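## Task

Place both orange caps inside the round steel dish next to the tray. No other cap may be in the dish at the end, and any cap that began in the tray has to finish in the tray. The tray and dish can slide: both must finish upright, resting on the table and not on anything else. Nothing may still be moving when the scene ends, and a result that holds only because the robot is supporting it does not count. Release everything and move the hands away at the finish.

## Robot and tools

Robot: two arms, left_arm and right_arm, mounted on opposite sides of a table. Each carries an identical five-finger right hand, so the hands are not mirrored and every hand axis and number means the same on both. Scene frame: origin on the table surface halfway between the two bases, table top at z = 0, +z up, left_arm's base on the +y side. Arm names do not match image sides. Positions are in metres, orientations are quaternions (w, x, y, z).

Hand point: a spot fixed to the palm, 0.05 m in front of it, where index pad and thumb tip meet in a pinch. Its +z runs along the straightened fingers, +y points out of the palm, +x runs across the palm toward the little finger. Straight fingers extend 0.06-0.07 m beyond it along +z. Across the palm the hand spans 0.08 m on the little-finger side and 0.02 m (thumb turned in) to 0.09 m on the thumb side. A wrist bracket on the little-finger side protrudes 0.03 m past the point along +y and 0.11 m across; it can collide.

Row format (used by execute_actions and move): one flat list of 28 numbers, each in [-1, 1], covering both arms even if only one moves. Order: left_arm dx, dy, dz, rx, ry, rz; left_gripper little, ring, middle, index, thumb_bend, thumb_turn, force_limit, speed; then the same 14 for right_arm / right_gripper. The first six per arm are an offset, not a pose: a displacement of the hand point from its measured pose at the start of the action (for a call's first action, the last pose reported in this scene), expressed in the hand point's own axes. 1.0 equals 0.6 m of travel or 180 degrees; rx, ry, rz form a single rotation vector. Every row in an action is measured from that same start pose, not stacked on the previous row. The eight hand numbers are absolute targets: fingers +1 straight, -1 curled; thumb_bend +1 straight, -1 fully bent; thumb_turn +1 beside the palm, -1 in front of it facing the fingers. A pinch is roughly index -0.22, thumb_bend -0.75, thumb_turn -0.57. force_limit maps -1..+1 to about 0..10 N at the fingertip (0..15 N for the two thumb motors) and only stops closing motors. speed maps -1..+1 from nearly still to full speed (full travel in 0.6 s). There is no 'unchanged' value: to keep a hand as is, resend its last eight numbers; before any were sent, use its hand_measured six values plus hand_force_limit and hand_speed.

execute_actions(actions): a list of actions; each action is up to 15 rows, one per 1/30 s step, and a short action repeats its last row to fill 15 steps (0.5 s). An empty list just returns state and images. Each step the commanded pose is clipped to within 100 mm and 16 degrees of the measured pose, motion lags about 0.17 s, and after an action the arm goes no further than the last clipped pose, so large moves need several actions.

move(target, speed, stop_force, blocking): target is one 28-number row as above, offsets from the pose in the latest result showing one. Each hand point follows a straight line there; all paths finish together, lasting 0.5 to 10 s. speed is in m/s, 0.002-0.5, default 0.25 (rotation up to twice that in rad/s). stop_force (N, 9-40, shared by both arms, not allowed in the first 0.2 s) ends an arm's path when its wrist sensor feels that much extra push against the motion; the arm backs up two steps and holds. Use it only slowly and without rotation; omit it when lifting off something. blocking=false returns after 0.5 s while motion continues (not combinable with stop_force); check with wait(0), and call wait or stop before other motion. The 'move:' line reports the ending per arm (done, off_target, moving, held, contact, fault) and limits (paced = pose clipped, held = steps blocked), plus distance to target.

wait(seconds): 0-10, arms keep their last command. stop(): brakes a running move. zoom_image(camera, region): camera cam_high, cam_left_wrist or cam_right_wrist; region [x0, y0, x1, y1] in pixels, at most 504 x 504. show_instructions(): shows reference images. finished_scene(scene): ends the current scene by its number, irreversibly, and reports success.

Results: per-arm hand point position, quaternion and velocities; 'Hand target' lines show what the controller is driving toward; 'pose unreachable' means a clearance check altered or blocked a command. hand_measured, hand_stopped_by (moving, target, force, stalled, fault) and hand_load_n give six per-motor values in send order; a dropped object shows as loads falling near 0. Wrist force and torque are in each end effector's axes, with offsets up to about 4 N, noise, and saturation near 50 N. Cameras: cam_high 896x504 pinhole, two fisheye wrist cameras 616x616.

Gripping: turn the thumb fully in front before reaching; the hand can wrap objects 0.035-0.08 m wide, centred on the wrist side of the hand point. Motors only start when their target changes by 0.01 or more, then lock. For a gentle grip close with speed -0.9 or lower. Loosen by sending targets more open than hand_measured.

Avoid: arms striking or pressing each other (any part); pushing past a contact with stiff arms; joint torque over 135 N m (shoulder, elbow) or 25.2 N m (wrists) or any outside force reaching 150 N, either of which halts the arm for 10 s; motors above 85 degrees C (warning from 70). Do not drop, slam or knock items, tip the tray or dish, or push anything off the table. Loose objects may get small random nudges. At the end everything must be at rest with the hands open and clear.

Each tool is called after "Emit:" as name(argument=value, ...) on one line, values as JSON.

Reference images:

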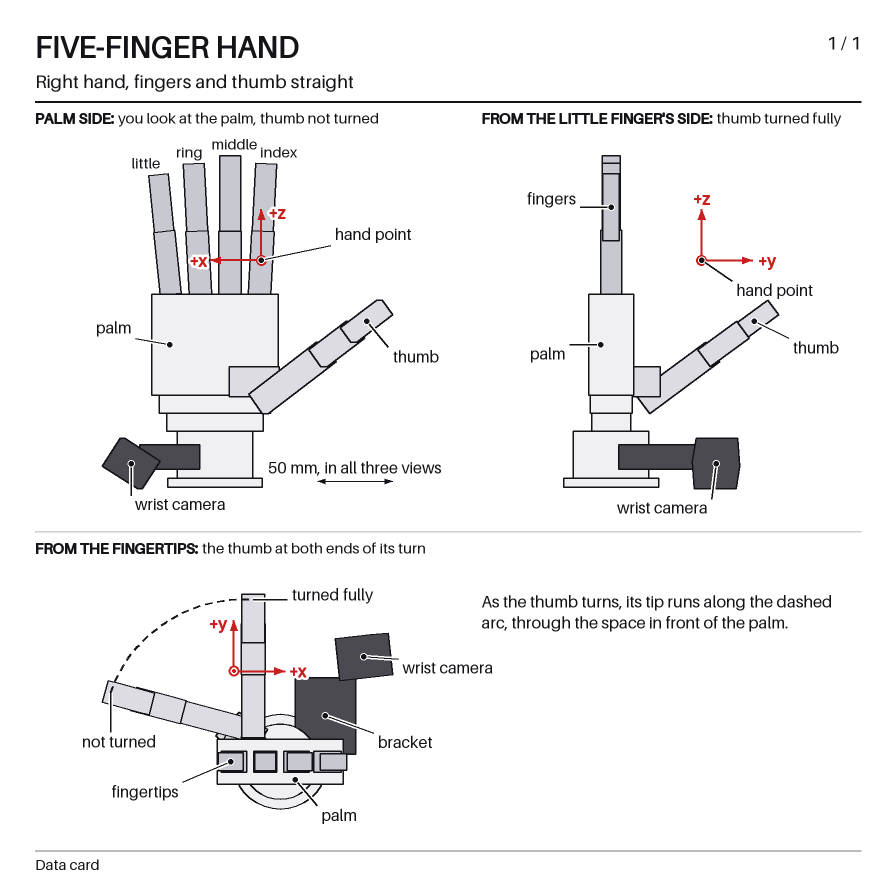

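## Session

Emit:
execute_actions(actions=[])

Scene clock: 0.00 s.
left_arm: end_effector_position=(+0.2880, +0.4842, +0.4814) hand_measured=(+1.000, +1.000, +1.000, +1.000, +1.000, +1.000) hand_load_n=(+0.0, +0.0, +0.0, +0.0, +0.0, +0.0) hand_stopped_by=(target, target, target, target, target, target) hand_force_limit=0.00 hand_speed=-0.80 end_effector_quat_wxyz=(-0.010, +0.291, +0.957, -0.001) end_effector_velocity=(-0.000, -0.000, +0.000) end_effector_angular_velocity=(-0.001, +0.000, -0.000) | right_arm: end_effector_position=(+0.0945, -0.2970, +0.4863) hand_measured=(+1.000, +1.000, +1.000, +1.000, +1.000, +1.000) hand_load_n=(+0.0, +0.0, +0.0, +0.0, +0.0, +0.0) hand_stopped_by=(target, target, target, target, target, target) hand_force_limit=0.00 hand_speed=-0.80 end_effector_quat_wxyz=(+0.028, -0.425, +0.904, +0.017) end_effector_velocity=(-0.000, -0.000, +0.000) end_effector_angular_velocity=(-0.000, +0.000, -0.000)
Joint positions: left_arm=[ 0.563 -1.725  1.336  1.974  1.583 -1.863] | right_arm=[-1.161 -1.742  1.327  1.926  1.543 -1.894]
Joint velocities: left_arm=[-0.002 -0.001 -0.     0.     0.001 -0.001] | right_arm=[-0. -0.  0.  0. -0. -0.]
Wrist force (N, on the end effector, along its own x y z axes, offset not removed): no reading
Wrist torque (N m, same axes, about the end effector's origin, offset not removed): no reading
Hand target (left_arm): +0.288, +0.484, +0.481; -0.010, +0.291, +0.957, -0.001
Hand target (right_arm): +0.095, -0.297, +0.486; +0.028, -0.425, +0.904, +0.017

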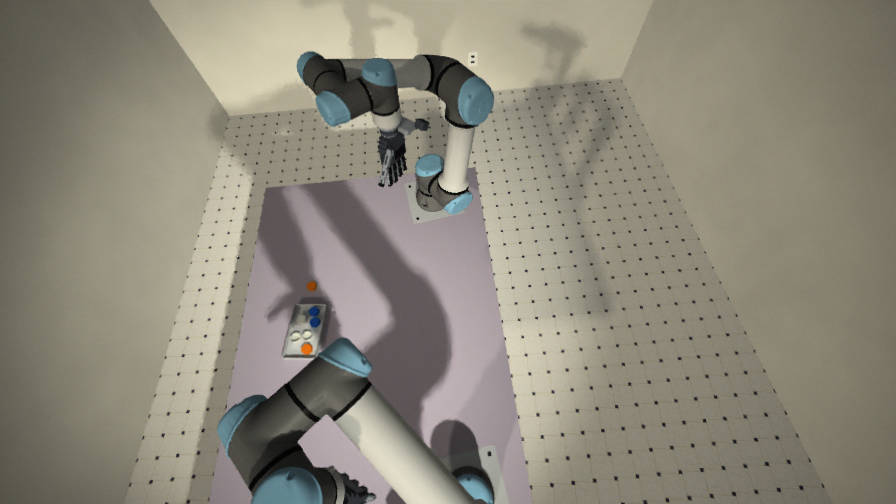

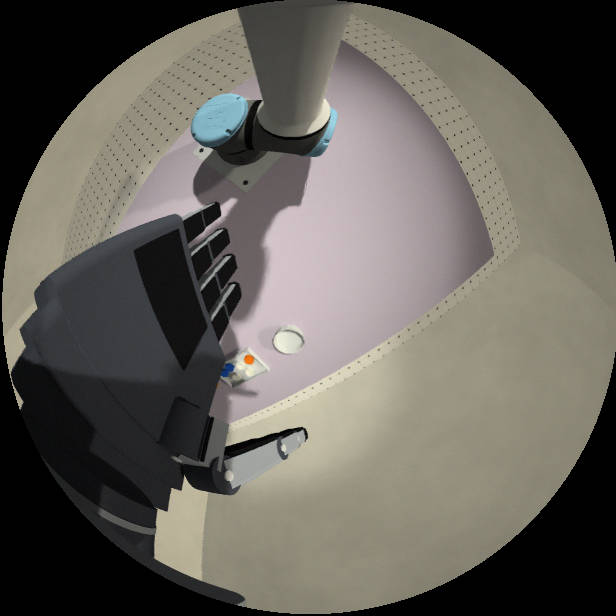

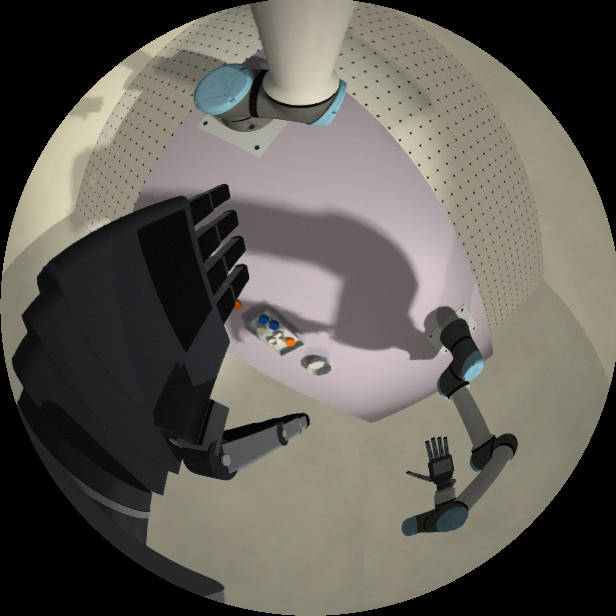

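Emit:
zoom_image(camera="cam_high", region=[250,260,370,380])

Emit:
move(target=[-0.35,-0.15,0.35,0,0,-0.188,-1,-1,-1,0.3,-0.3,-0.57,-0.2,0,0,0,0,0,0,0,1,1,1,1,1,1,0,-0.8])

Emit:
move(target=[0,0,0,0.3,0,0,-1,-1,-1,0.3,-0.3,-0.57,-0.2,0,0,0,0,0,0,0,1,1,1,1,1,1,0,-0.8])

Region (250, 260, 370, 380) of cam_high's 896x504 image, scaled by 4.200, with more detail than that image has.

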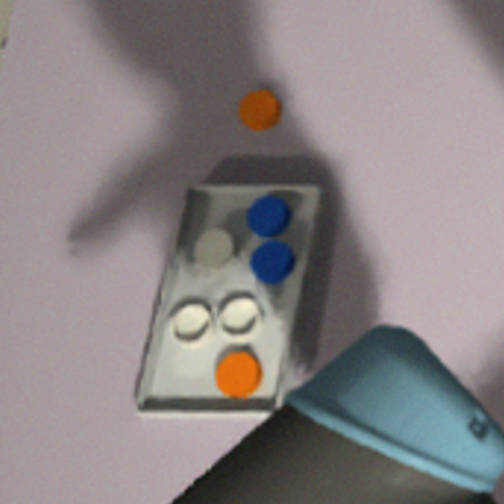

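Scene clock: 12.70 s.
left_arm: end_effector_position=(+0.4088, +0.2934, +0.2688) hand_measured=(-1.000, -1.000, -1.000, +0.300, -0.300, -0.570) hand_load_n=(+0.0, +0.0, +0.0, +0.0, +0.0, +0.0) hand_stopped_by=(target, target, target, target, target, target) hand_force_limit=-0.20 hand_speed=0.00 end_effector_quat_wxyz=(-0.009, -0.000, +1.000, +0.002) end_effector_velocity=(+0.001, -0.001, -0.001) end_effector_angular_velocity=(+0.001, +0.001, +0.005) | right_arm: end_effector_position=(+0.0945, -0.2970, +0.4863) hand_measured=(+1.000, +1.000, +1.000, +1.000, +1.000, +1.000) hand_load_n=(+0.0, +0.0, +0.0, +0.0, +0.0, +0.0) hand_stopped_by=(target, target, target, target, target, target) hand_force_limit=0.00 hand_speed=-0.80 end_effector_quat_wxyz=(+0.028, -0.425, +0.904, +0.017) end_effector_velocity=(-0.000, -0.000, +0.000) end_effector_angular_velocity=(-0.000, -0.000, +0.000)
Joint positions: left_arm=[ 0.512 -1.174  1.267  1.492  1.584 -2.505] | right_arm=[-1.161 -1.742  1.327  1.926  1.543 -1.894]
Joint velocities: left_arm=[ 0.001  0.006 -0.005  0.     0.    -0.004] | right_arm=[ 0. -0. -0.  0.  0. -0.]
Wrist force (N, on the end effector, along its own x y z axes, offset not removed): left_arm=[-1.5 0.8 -0.2] | right_arm=[2.3 0.2 0.0]
Wrist torque (N m, same axes, about the end effector's origin, offset not removed): left_arm=[0.35 0.31 0.01] | right_arm=[0.05 -0.03 0.20]
Hand target (left_arm): +0.409, +0.293, +0.269; -0.009, -0.000, +1.000, +0.002
Hand target (right_arm): +0.095, -0.297, +0.486; +0.028, -0.425, +0.904, +0.017
Off the commanded pose (left_arm): 0.001 m, 0 deg.
Off the commanded pose (right_arm): 0.000 m, 0 deg.
move: done

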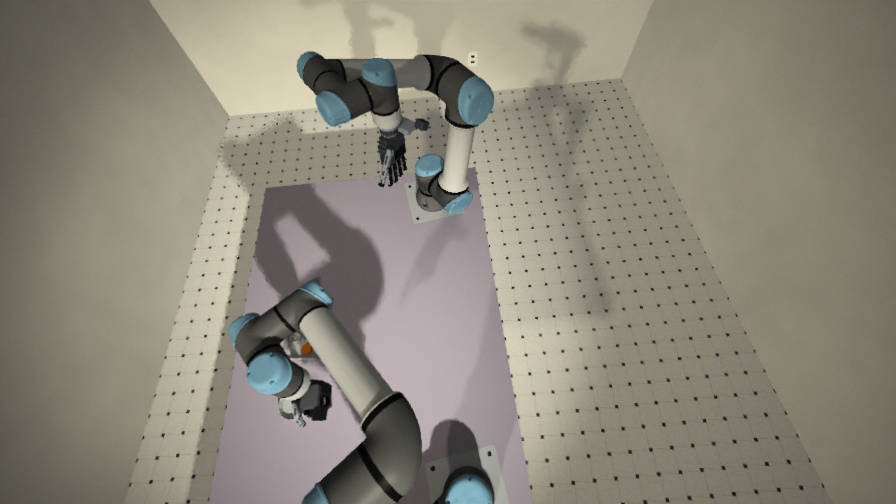

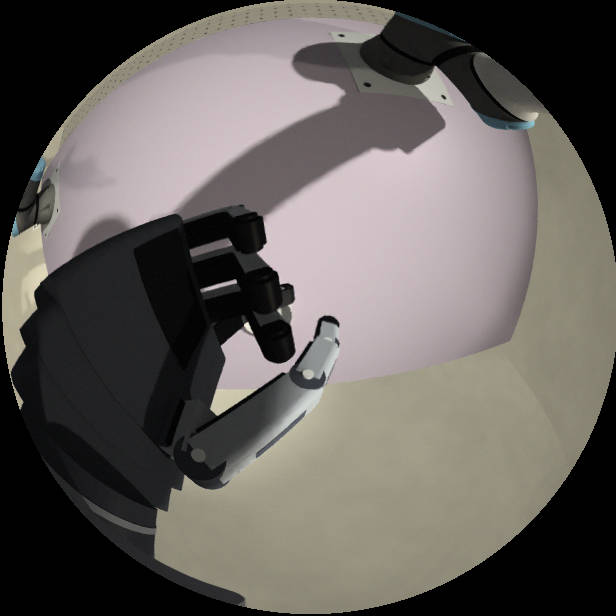

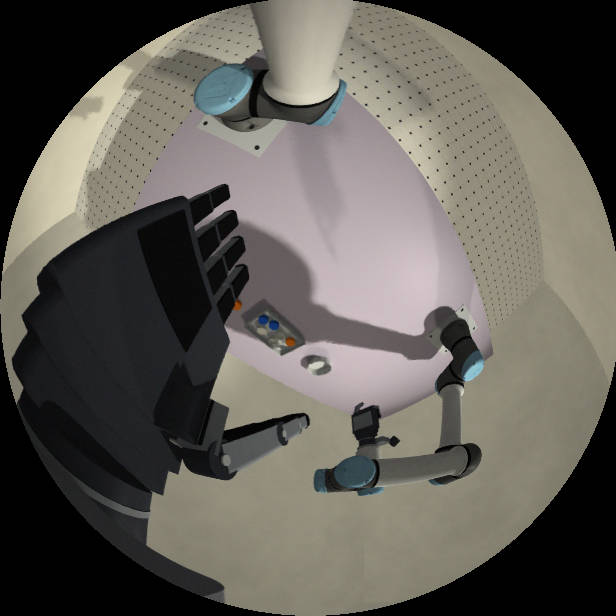

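Scene clock: 15.13 s.
left_arm: end_effector_position=(+0.4087, +0.2934, +0.2689) hand_measured=(-1.000, -1.000, -1.000, +0.300, -0.300, -0.570) hand_load_n=(+0.0, +0.0, +0.0, +0.0, +0.0, +0.0) hand_stopped_by=(target, target, target, target, target, target) hand_force_limit=-0.20 hand_speed=0.00 end_effector_quat_wxyz=(-0.008, -0.004, +0.892, -0.452) end_effector_velocity=(-0.000, -0.001, +0.000) end_effector_angular_velocity=(-0.016, -0.002, -0.000) | right_arm: end_effector_position=(+0.0945, -0.2970, +0.4863) hand_measured=(+1.000, +1.000, +1.000, +1.000, +1.000, +1.000) hand_load_n=(+0.0, +0.0, +0.0, +0.0, +0.0, +0.0) hand_stopped_by=(target, target, target, target, target, target) hand_force_limit=0.00 hand_speed=-0.80 end_effector_quat_wxyz=(+0.028, -0.425, +0.904, +0.017) end_effector_velocity=(-0.000, -0.000, +0.000) end_effector_angular_velocity=(-0.001, +0.001, -0.000)
Joint positions: left_arm=[ 0.932 -1.444  1.607  0.829  2.357 -2.339] | right_arm=[-1.161 -1.742  1.327  1.926  1.543 -1.894]
Joint velocities: left_arm=[ 0.005 -0.004  0.008 -0.016  0.013 -0.004] | right_arm=[-0.     0.    -0.     0.001 -0.     0.   ]
Wrist force (N, on the end effector, along its own x y z axes, offset not removed): left_arm=[0.1 -0.1 -1.9] | right_arm=[0.2 0.4 0.6]
Wrist torque (N m, same axes, about the end effector's origin, offset not removed): left_arm=[0.34 0.10 0.11] | right_arm=[0.17 0.17 0.09]
Hand target (left_arm): +0.409, +0.293, +0.269; -0.008, -0.004, +0.892, -0.453
Hand target (right_arm): +0.095, -0.297, +0.486; +0.028, -0.425, +0.904, +0.017
Off the commanded pose (left_arm): 0.000 m, 0 deg.
Off the commanded pose (right_arm): 0.000 m, 0 deg.
move: done

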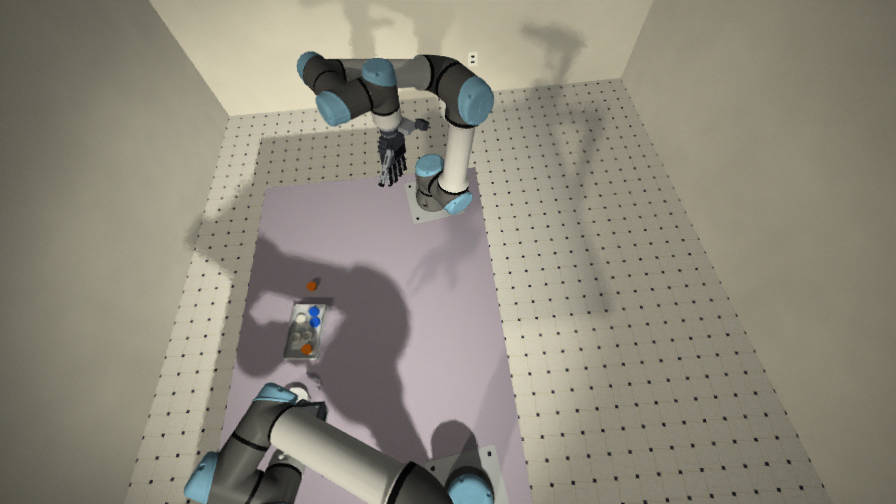

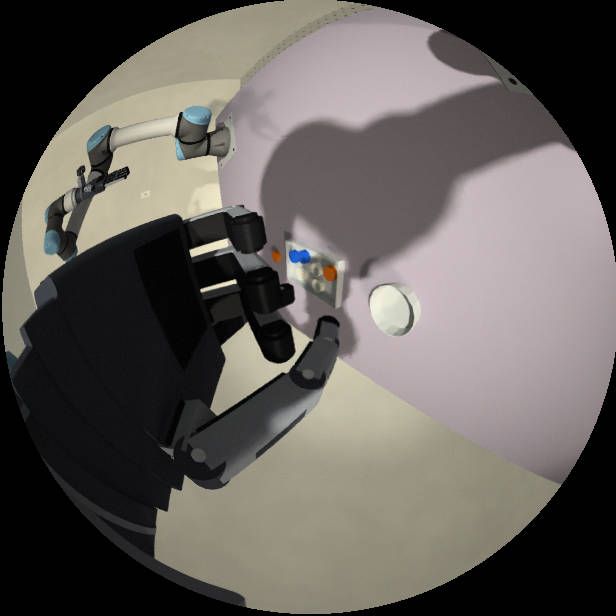

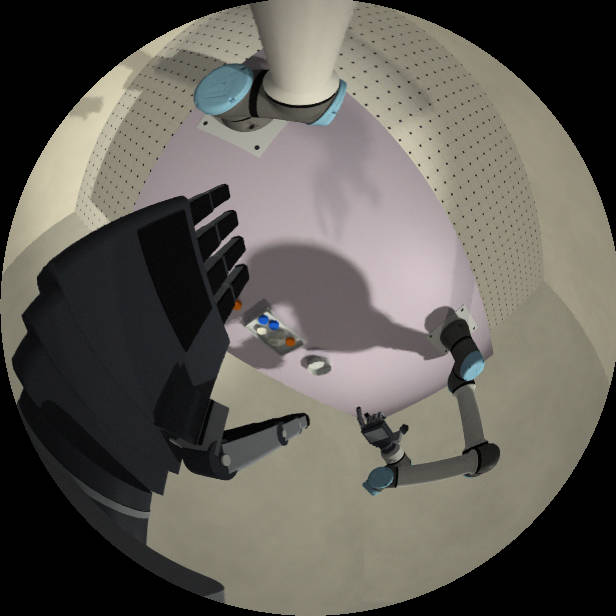

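Emit:
move(target=[0.3,0,-0.3,0,0,0,1,1,1,1,1,1,-0.2,0,-0.567,-0.298,0.477,0,0,-0.22,-1,-1,-1,0.3,-0.3,-0.57,-0.2,0])

Emit:
move(target=[0,0,0,0,0,0,1,1,1,1,1,1,-0.2,0,0,0,0.17,0.28,0,0,-1,-1,-1,0.3,-0.3,-0.57,-0.2,0])

Emit:
zoom_image(camera="cam_high", region=[240,200,420,420])

Scene clock: 33.50 s.
left_arm: end_effector_position=(+0.2306, +0.4381, +0.3787) hand_measured=(+1.000, +1.000, +1.000, +1.000, +1.000, +1.000) hand_load_n=(+0.0, +0.0, +0.0, +0.0, +0.0, +0.0) hand_stopped_by=(target, target, target, target, target, target) hand_force_limit=-0.20 hand_speed=0.00 end_effector_quat_wxyz=(-0.008, -0.004, +0.892, -0.452) end_effector_velocity=(-0.000, +0.001, +0.001) end_effector_angular_velocity=(-0.000, -0.001, -0.002) | right_arm: end_effector_position=(+0.4587, -0.1336, +0.2215) hand_measured=(-1.000, -1.000, -1.000, +0.300, -0.300, -0.570) hand_load_n=(+0.0, +0.0, +0.0, +0.0, +0.0, +0.0) hand_stopped_by=(target, target, target, target, target, target) hand_force_limit=-0.20 hand_speed=0.00 end_effector_quat_wxyz=(+0.033, -0.706, +0.707, +0.007) end_effector_velocity=(+0.002, +0.001, -0.001) end_effector_angular_velocity=(-0.006, +0.006, +0.004)
Joint positions: left_arm=[ 1.187 -1.871  1.773  1.349  2.469 -1.993] | right_arm=[-1.232 -0.684  0.565  1.631  1.538 -2.656]
Joint velocities: left_arm=[ 0.004  0.001 -0.     0.005  0.002  0.008] | right_arm=[ 0.001  0.021 -0.035  0.022  0.002 -0.003]
Wrist force (N, on the end effector, along its own x y z axes, offset not removed): left_arm=[-0.1 0.3 -1.4] | right_arm=[-1.2 -0.5 2.4]
Wrist torque (N m, same axes, about the end effector's origin, offset not removed): left_arm=[0.33 0.07 0.10] | right_arm=[-0.21 0.11 -0.13]
Hand target (left_arm): +0.231, +0.438, +0.379; -0.008, -0.004, +0.892, -0.452
Hand target (right_arm): +0.459, -0.133, +0.221; -0.032, +0.707, -0.707, -0.007
Off the commanded pose (left_arm): 0.000 m, 0 deg.
Off the commanded pose (right_arm): 0.000 m, 0 deg.
move: done

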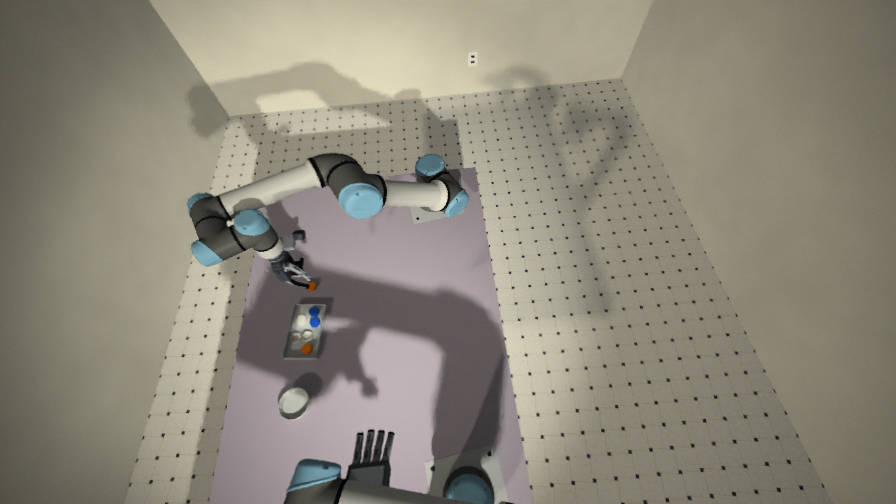

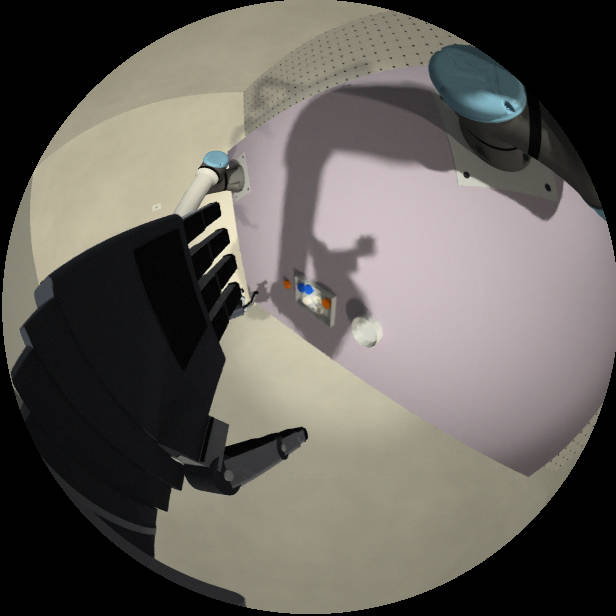

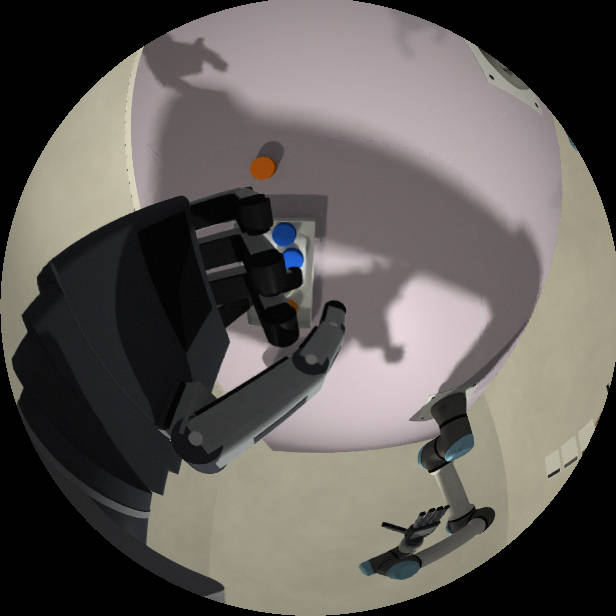

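Scene clock: 35.83 s.
left_arm: end_effector_position=(+0.2305, +0.4381, +0.3786) hand_measured=(+1.000, +1.000, +1.000, +1.000, +1.000, +1.000) hand_load_n=(+0.0, +0.0, +0.0, +0.0, +0.0, +0.0) hand_stopped_by=(target, target, target, target, target, target) hand_force_limit=-0.20 hand_speed=0.00 end_effector_quat_wxyz=(-0.008, -0.004, +0.892, -0.452) end_effector_velocity=(+0.000, +0.000, +0.000) end_effector_angular_velocity=(+0.001, -0.000, +0.001) | right_arm: end_effector_position=(+0.4626, -0.1277, +0.1200) hand_measured=(-1.000, -1.000, -1.000, +0.300, -0.300, -0.570) hand_load_n=(+0.0, +0.0, +0.0, +0.0, +0.0, +0.0) hand_stopped_by=(target, target, target, target, target, target) hand_force_limit=-0.20 hand_speed=0.00 end_effector_quat_wxyz=(+0.330, -0.625, +0.643, -0.294) end_effector_velocity=(-0.000, -0.000, -0.002) end_effector_angular_velocity=(+0.001, -0.014, +0.003)
Joint positions: left_arm=[ 1.187 -1.871  1.773  1.349  2.469 -1.993] | right_arm=[-1.005 -1.108  1.509  0.373  2.084 -2.623]
Joint velocities: left_arm=[ 0.001 -0.    -0.     0.    -0.001  0.   ] | right_arm=[ 0.003 -0.004  0.016 -0.026  0.006 -0.007]
Wrist force (N, on the end effector, along its own x y z axes, offset not removed): left_arm=[0.8 1.5 -2.6] | right_arm=[-0.1 0.7 0.4]
Wrist torque (N m, same axes, about the end effector's origin, offset not removed): left_arm=[0.56 0.11 0.17] | right_arm=[0.32 -0.06 -0.04]
Hand target (left_arm): +0.231, +0.438, +0.379; -0.008, -0.004, +0.892, -0.452
Hand target (right_arm): +0.463, -0.128, +0.120; -0.331, +0.625, -0.643, +0.295
Off the commanded pose (left_arm): 0.000 m, 0 deg.
Off the commanded pose (right_arm): 0.000 m, 0 deg.
move: done

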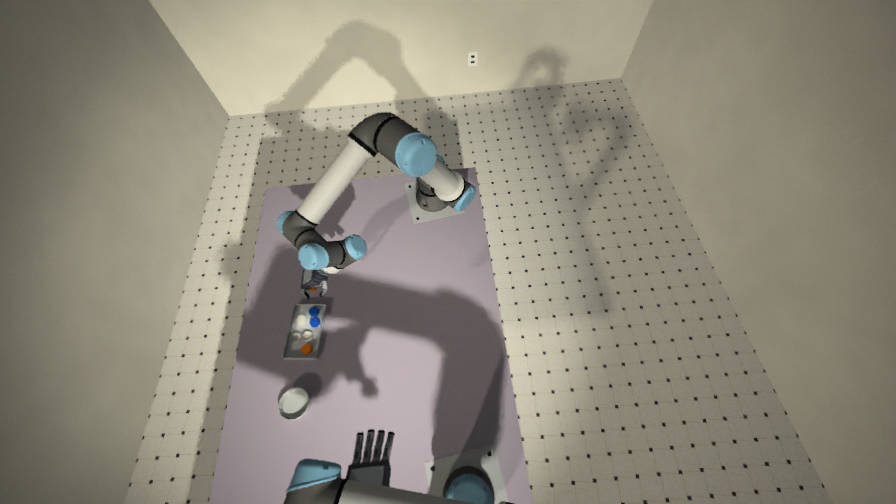

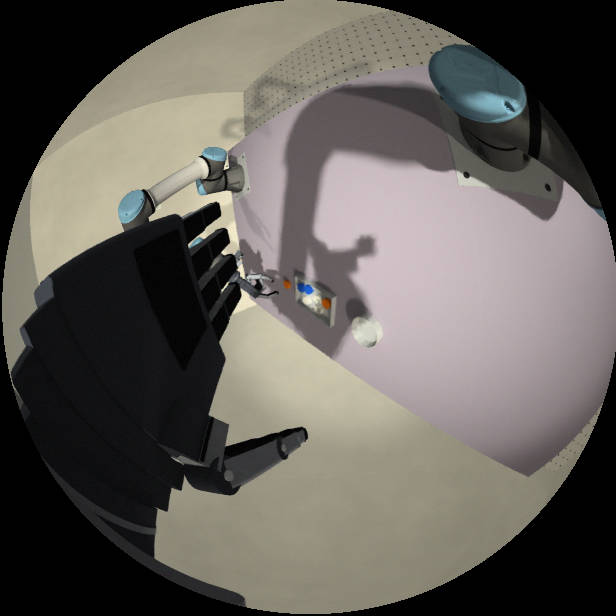

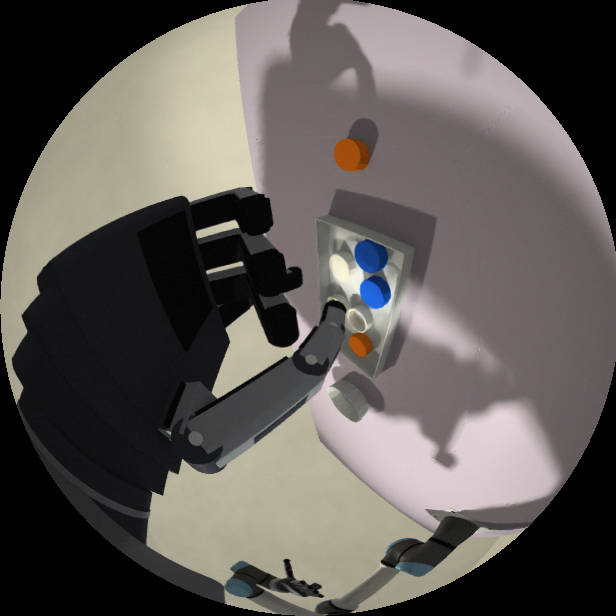

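Region (240, 200, 420, 420) of cam_high's 896x504 image, scaled by 2.291, with more detail than that image has; it fills the left 412 columns of this view, and the rest is white.

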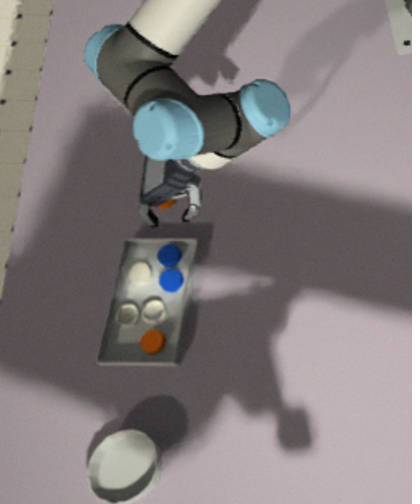

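Emit:
move(target=[-0.25,0.2,0.45,0.12,0.12,0,1,1,1,1,1,1,-0.2,0,0.139,0.028,0.115,0,0,0,-1,-1,-1,0.3,-0.3,-0.57,-0.2,0])

Emit:
zoom_image(camera="cam_high", region=[260,230,380,320])

Emit:
zoom_image(camera="cam_left_wrist", region=[230,200,430,400])

Scene clock: 46.47 s.
left_arm: end_effector_position=(+0.3764, +0.2916, +0.1197) hand_measured=(+1.000, +1.000, +1.000, +1.000, +1.000, +1.000) hand_load_n=(+0.0, +0.0, +0.0, +0.0, +0.0, +0.0) hand_stopped_by=(target, target, target, target, target, target) hand_force_limit=-0.20 hand_speed=0.00 end_effector_quat_wxyz=(-0.172, +0.078, +0.775, -0.603) end_effector_velocity=(+0.001, -0.001, -0.001) end_effector_angular_velocity=(-0.007, +0.004, -0.016) | right_arm: end_effector_position=(+0.5071, -0.2079, +0.0600) hand_measured=(-1.000, -1.000, -1.000, +0.300, -0.300, -0.570) hand_load_n=(+0.0, +0.0, +0.0, +0.0, +0.0, +0.0) hand_stopped_by=(target, target, target, target, target, target) hand_force_limit=-0.20 hand_speed=0.00 end_effector_quat_wxyz=(+0.330, -0.625, +0.643, -0.294) end_effector_velocity=(-0.000, -0.001, -0.001) end_effector_angular_velocity=(-0.001, +0.001, +0.000)
Joint positions: left_arm=[ 1.124 -0.934  1.775  0.98   2.919 -1.492] | right_arm=[-1.202 -1.131  1.706  0.137  1.939 -2.77 ]
Joint velocities: left_arm=[ 0.     0.024 -0.008  0.062  0.003  0.079] | right_arm=[-0.001  0.     0.002 -0.001 -0.001 -0.001]
Wrist force (N, on the end effector, along its own x y z axes, offset not removed): left_arm=[-0.8 -0.8 -2.4] | right_arm=[0.7 -0.4 0.5]
Wrist torque (N m, same axes, about the end effector's origin, offset not removed): left_arm=[0.19 0.24 0.03] | right_arm=[0.12 0.12 0.01]
Hand target (left_arm): +0.377, +0.292, +0.120; -0.173, +0.078, +0.775, -0.603
Hand target (right_arm): +0.507, -0.208, +0.060; -0.330, +0.625, -0.643, +0.294
Off the commanded pose (left_arm): 0.001 m, 0 deg.
Off the commanded pose (right_arm): 0.000 m, 0 deg.
move: done

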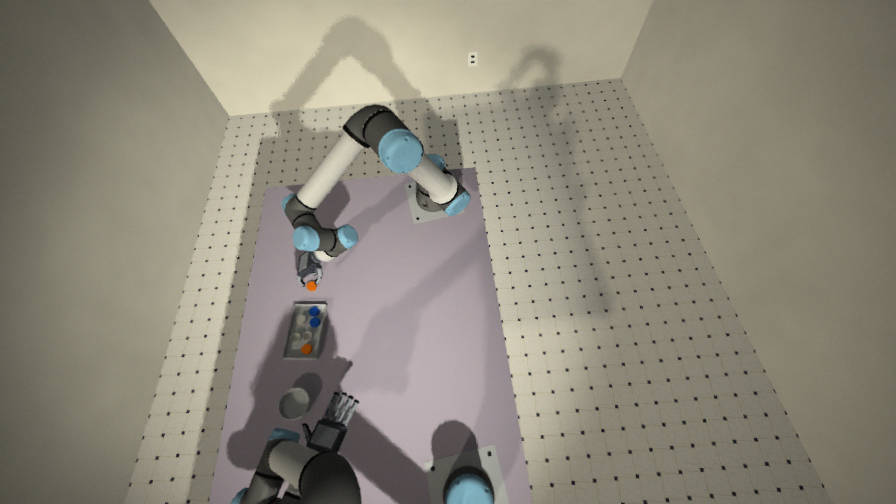

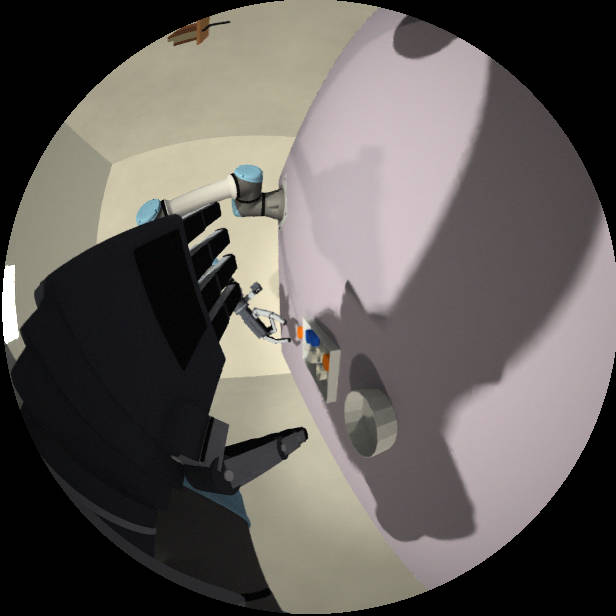

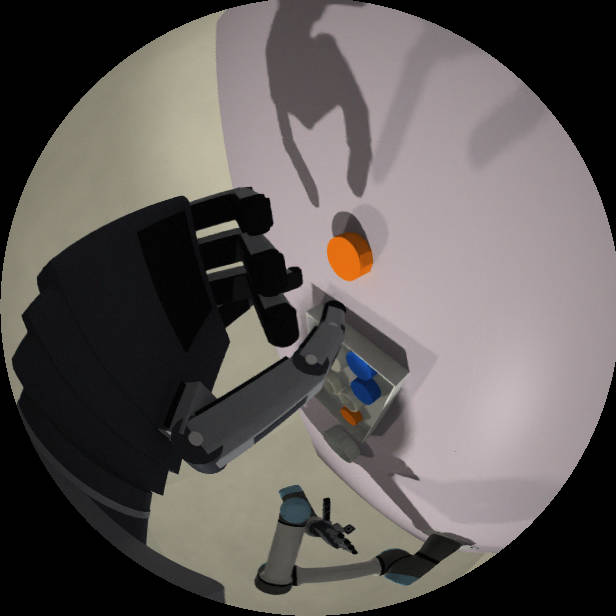

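Region (260, 230, 380, 320) of cam_high's 896x504 image, scaled by 4.200, with more detail than that image has; it fills the top 378 rows of this view, and the rest is white.

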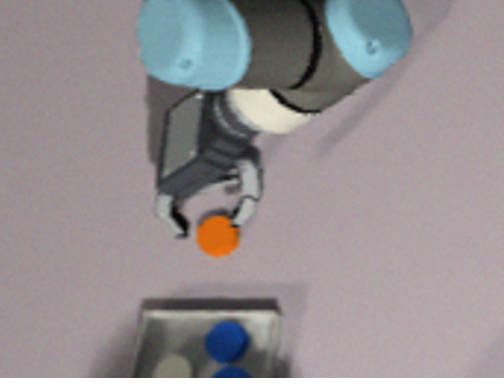

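Region (230, 200, 430, 400) of cam_left_wrist's 616x616 image, scaled by 2.520, with more detail than that image has.

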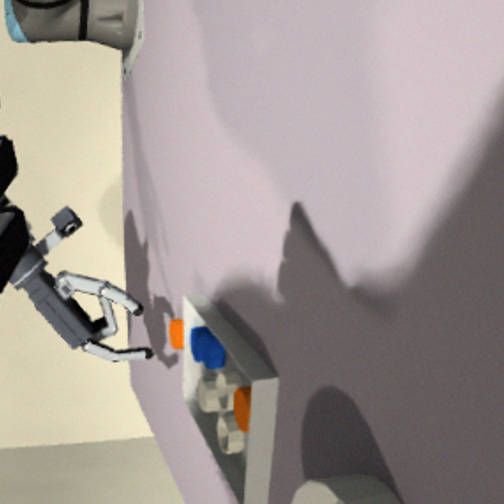

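Emit:
move(target=[0,0,0,0,0,0,1,1,1,1,1,1,-0.2,0,0.01,0.026,0.02,0.04,0,0,-1,-1,-1,0.3,-0.3,-0.57,-0.2,0], speed=0.05)

Emit:
zoom_image(camera="cam_high", region=[270,240,350,310])

Emit:
zoom_image(camera="cam_left_wrist", region=[240,280,340,380])

Scene clock: 53.80 s.
left_arm: end_effector_position=(+0.3765, +0.2916, +0.1197) hand_measured=(+1.000, +1.000, +1.000, +1.000, +1.000, +1.000) hand_load_n=(+0.0, +0.0, +0.0, +0.0, +0.0, +0.0) hand_stopped_by=(target, target, target, target, target, target) hand_force_limit=-0.20 hand_speed=0.00 end_effector_quat_wxyz=(-0.172, +0.078, +0.775, -0.603) end_effector_velocity=(+0.000, +0.000, +0.000) end_effector_angular_velocity=(-0.000, -0.001, +0.001) | right_arm: end_effector_position=(+0.5071, -0.2127, +0.0403) hand_measured=(-1.000, -1.000, -1.000, +0.300, -0.300, -0.570) hand_load_n=(+0.0, +0.0, +0.0, +0.0, +0.0, +0.0) hand_stopped_by=(target, target, target, target, target, target) hand_force_limit=-0.20 hand_speed=0.00 end_effector_quat_wxyz=(+0.368, -0.604, +0.624, -0.333) end_effector_velocity=(+0.001, -0.000, -0.002) end_effector_angular_velocity=(+0.002, -0.017, -0.000)
Joint positions: left_arm=[ 1.124 -0.933  1.775  0.98   2.919 -1.492] | right_arm=[-1.182 -1.139  1.826 -0.096  1.998 -2.806]
Joint velocities: left_arm=[ 0.001 -0.001  0.    -0.001  0.    -0.001] | right_arm=[ 0.002 -0.     0.014 -0.031  0.006 -0.005]
Wrist force (N, on the end effector, along its own x y z axes, offset not removed): left_arm=[-1.7 0.0 -3.6] | right_arm=[0.1 1.2 -1.4]
Wrist torque (N m, same axes, about the end effector's origin, offset not removed): left_arm=[0.43 0.47 -0.09] | right_arm=[0.33 0.38 0.00]
Hand target (left_arm): +0.376, +0.292, +0.120; -0.172, +0.078, +0.775, -0.603
Hand target (right_arm): +0.507, -0.213, +0.040; -0.368, +0.604, -0.623, +0.334
Off the commanded pose (left_arm): 0.000 m, 0 deg.
Off the commanded pose (right_arm): 0.000 m, 0 deg.
move: done

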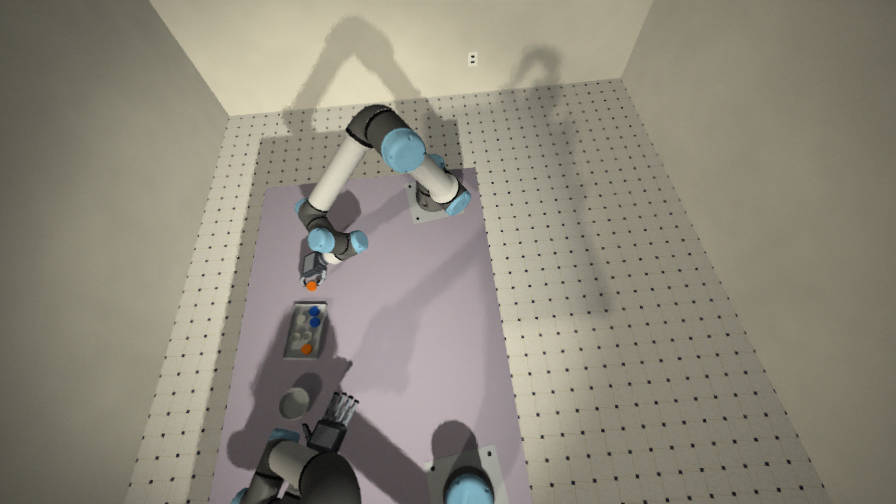

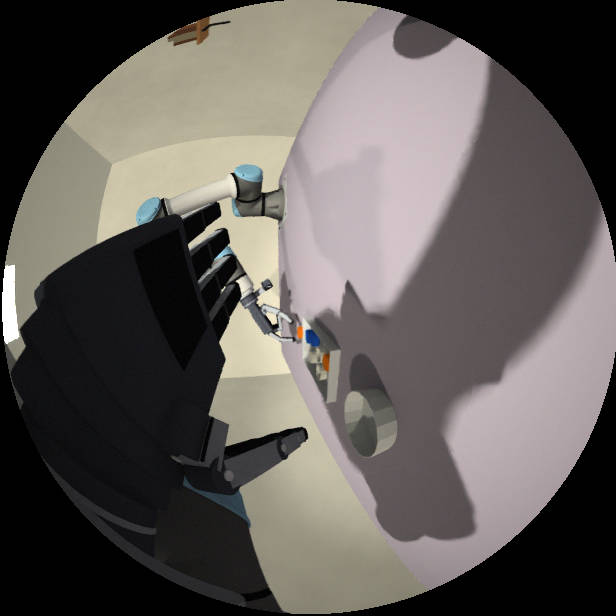

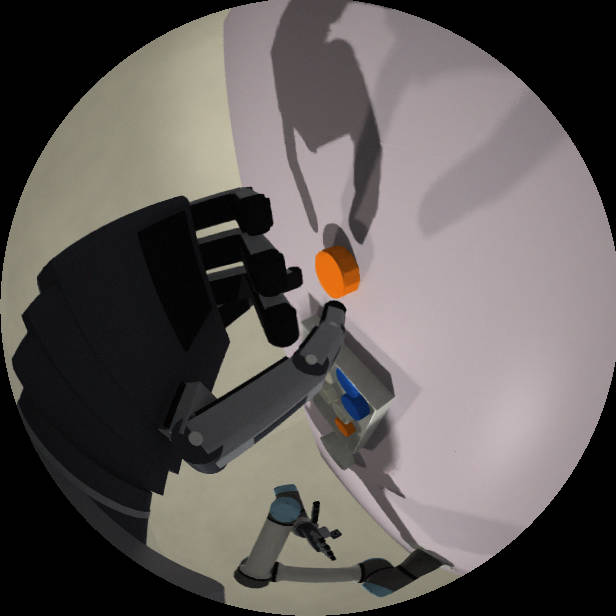

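Region (270, 240, 350, 310) of cam_high's 896x504 image, scaled by 6.300, with more detail than that image has; it fills the top 441 rows of this view, and the rest is white.

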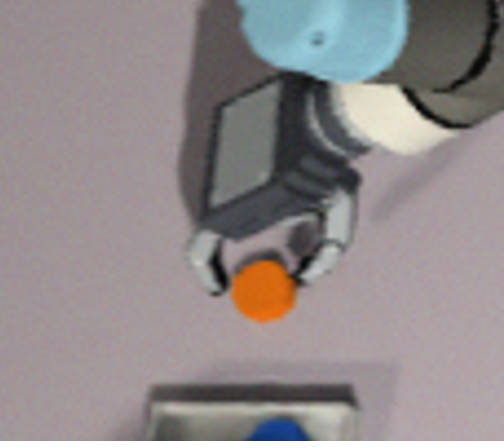

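Region (240, 280, 340, 380) of cam_left_wrist's 616x616 image, scaled by 5.040, with more detail than that image has.

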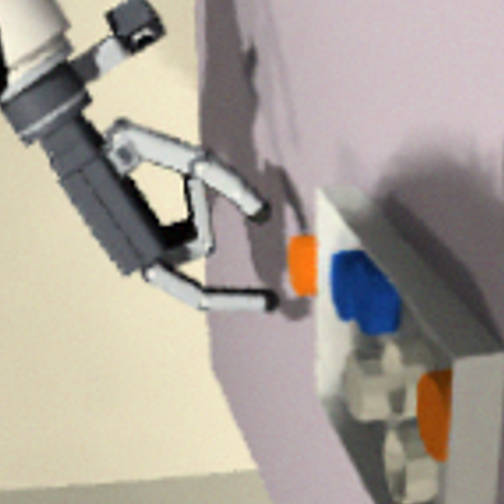

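Emit:
move(target=[0,0,0,0,0,0,1,1,1,1,1,1,-0.2,0,0.002,0.027,0.021,0,0,0,-1,-1,-1,0.3,-0.3,-0.57,-0.2,0], speed=0.015, stop_force=9)

Emit:
zoom_image(camera="cam_high", region=[270,240,350,310])

Emit:
zoom_image(camera="cam_left_wrist", region=[240,280,340,380])

Scene clock: 60.23 s.
left_arm: end_effector_position=(+0.3764, +0.2916, +0.1197) hand_measured=(+1.000, +1.000, +1.000, +1.000, +1.000, +1.000) hand_load_n=(+0.0, +0.0, +0.0, +0.0, +0.0, +0.0) hand_stopped_by=(target, target, target, target, target, target) hand_force_limit=-0.20 hand_speed=0.00 end_effector_quat_wxyz=(-0.172, +0.078, +0.775, -0.603) end_effector_velocity=(+0.000, +0.000, -0.000) end_effector_angular_velocity=(+0.000, -0.001, -0.000) | right_arm: end_effector_position=(+0.5097, -0.2128, +0.0201) hand_measured=(-1.000, -1.000, -1.000, +0.300, -0.300, -0.570) hand_load_n=(+0.0, +0.0, +0.0, +0.0, +0.0, +0.0) hand_stopped_by=(target, target, target, target, target, target) hand_force_limit=-0.20 hand_speed=0.00 end_effector_quat_wxyz=(+0.368, -0.604, +0.624, -0.333) end_effector_velocity=(+0.001, +0.000, -0.002) end_effector_angular_velocity=(+0.001, -0.001, +0.000)
Joint positions: left_arm=[ 1.124 -0.933  1.775  0.98   2.919 -1.492] | right_arm=[-1.186 -1.104  1.837 -0.143  1.995 -2.808]
Joint velocities: left_arm=[ 0.001  0.     0.001  0.    -0.001  0.002] | right_arm=[-0.     0.004 -0.    -0.005 -0.    -0.   ]
Wrist force (N, on the end effector, along its own x y z axes, offset not removed): left_arm=[-0.5 -1.3 -0.8] | right_arm=[2.0 2.8 0.8]
Wrist torque (N m, same axes, about the end effector's origin, offset not removed): left_arm=[0.03 0.19 0.12] | right_arm=[0.49 -0.28 0.21]
Hand target (left_arm): +0.376, +0.292, +0.120; -0.172, +0.078, +0.775, -0.603
Hand target (right_arm): +0.510, -0.213, +0.020; -0.368, +0.604, -0.624, +0.333
Off the commanded pose (left_arm): 0.000 m, 0 deg.
Off the commanded pose (right_arm): 0.000 m, 0 deg.
move: done

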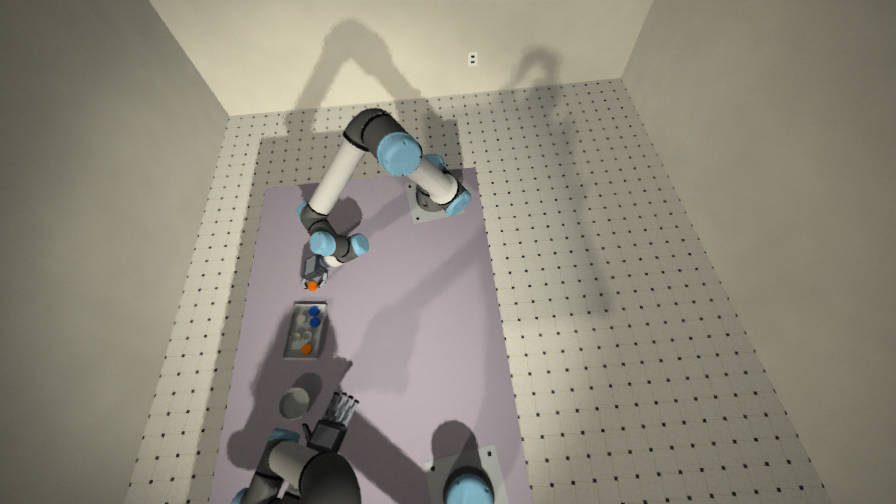

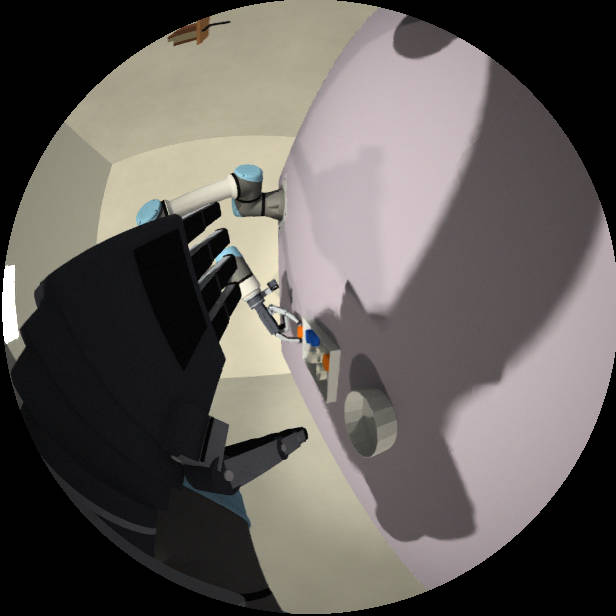

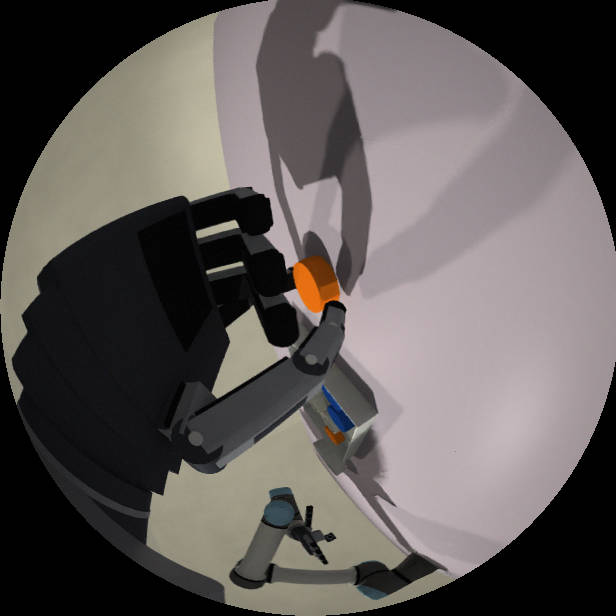

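Region (270, 240, 350, 310) of cam_high's 896x504 image, scaled by 6.300, with more detail than that image has; it fills the top 441 rows of this view, and the rest is white.

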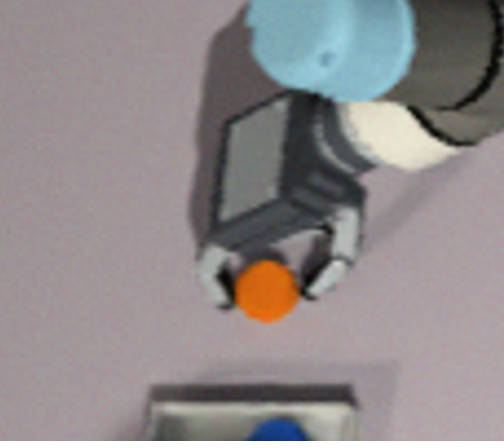

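Region (240, 280, 340, 380) of cam_left_wrist's 616x616 image, scaled by 5.040, with more detail than that image has.

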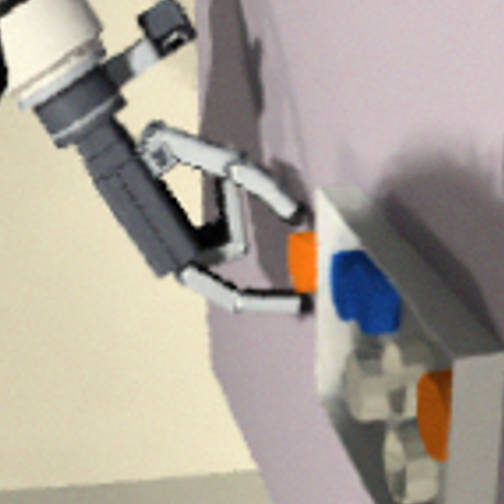

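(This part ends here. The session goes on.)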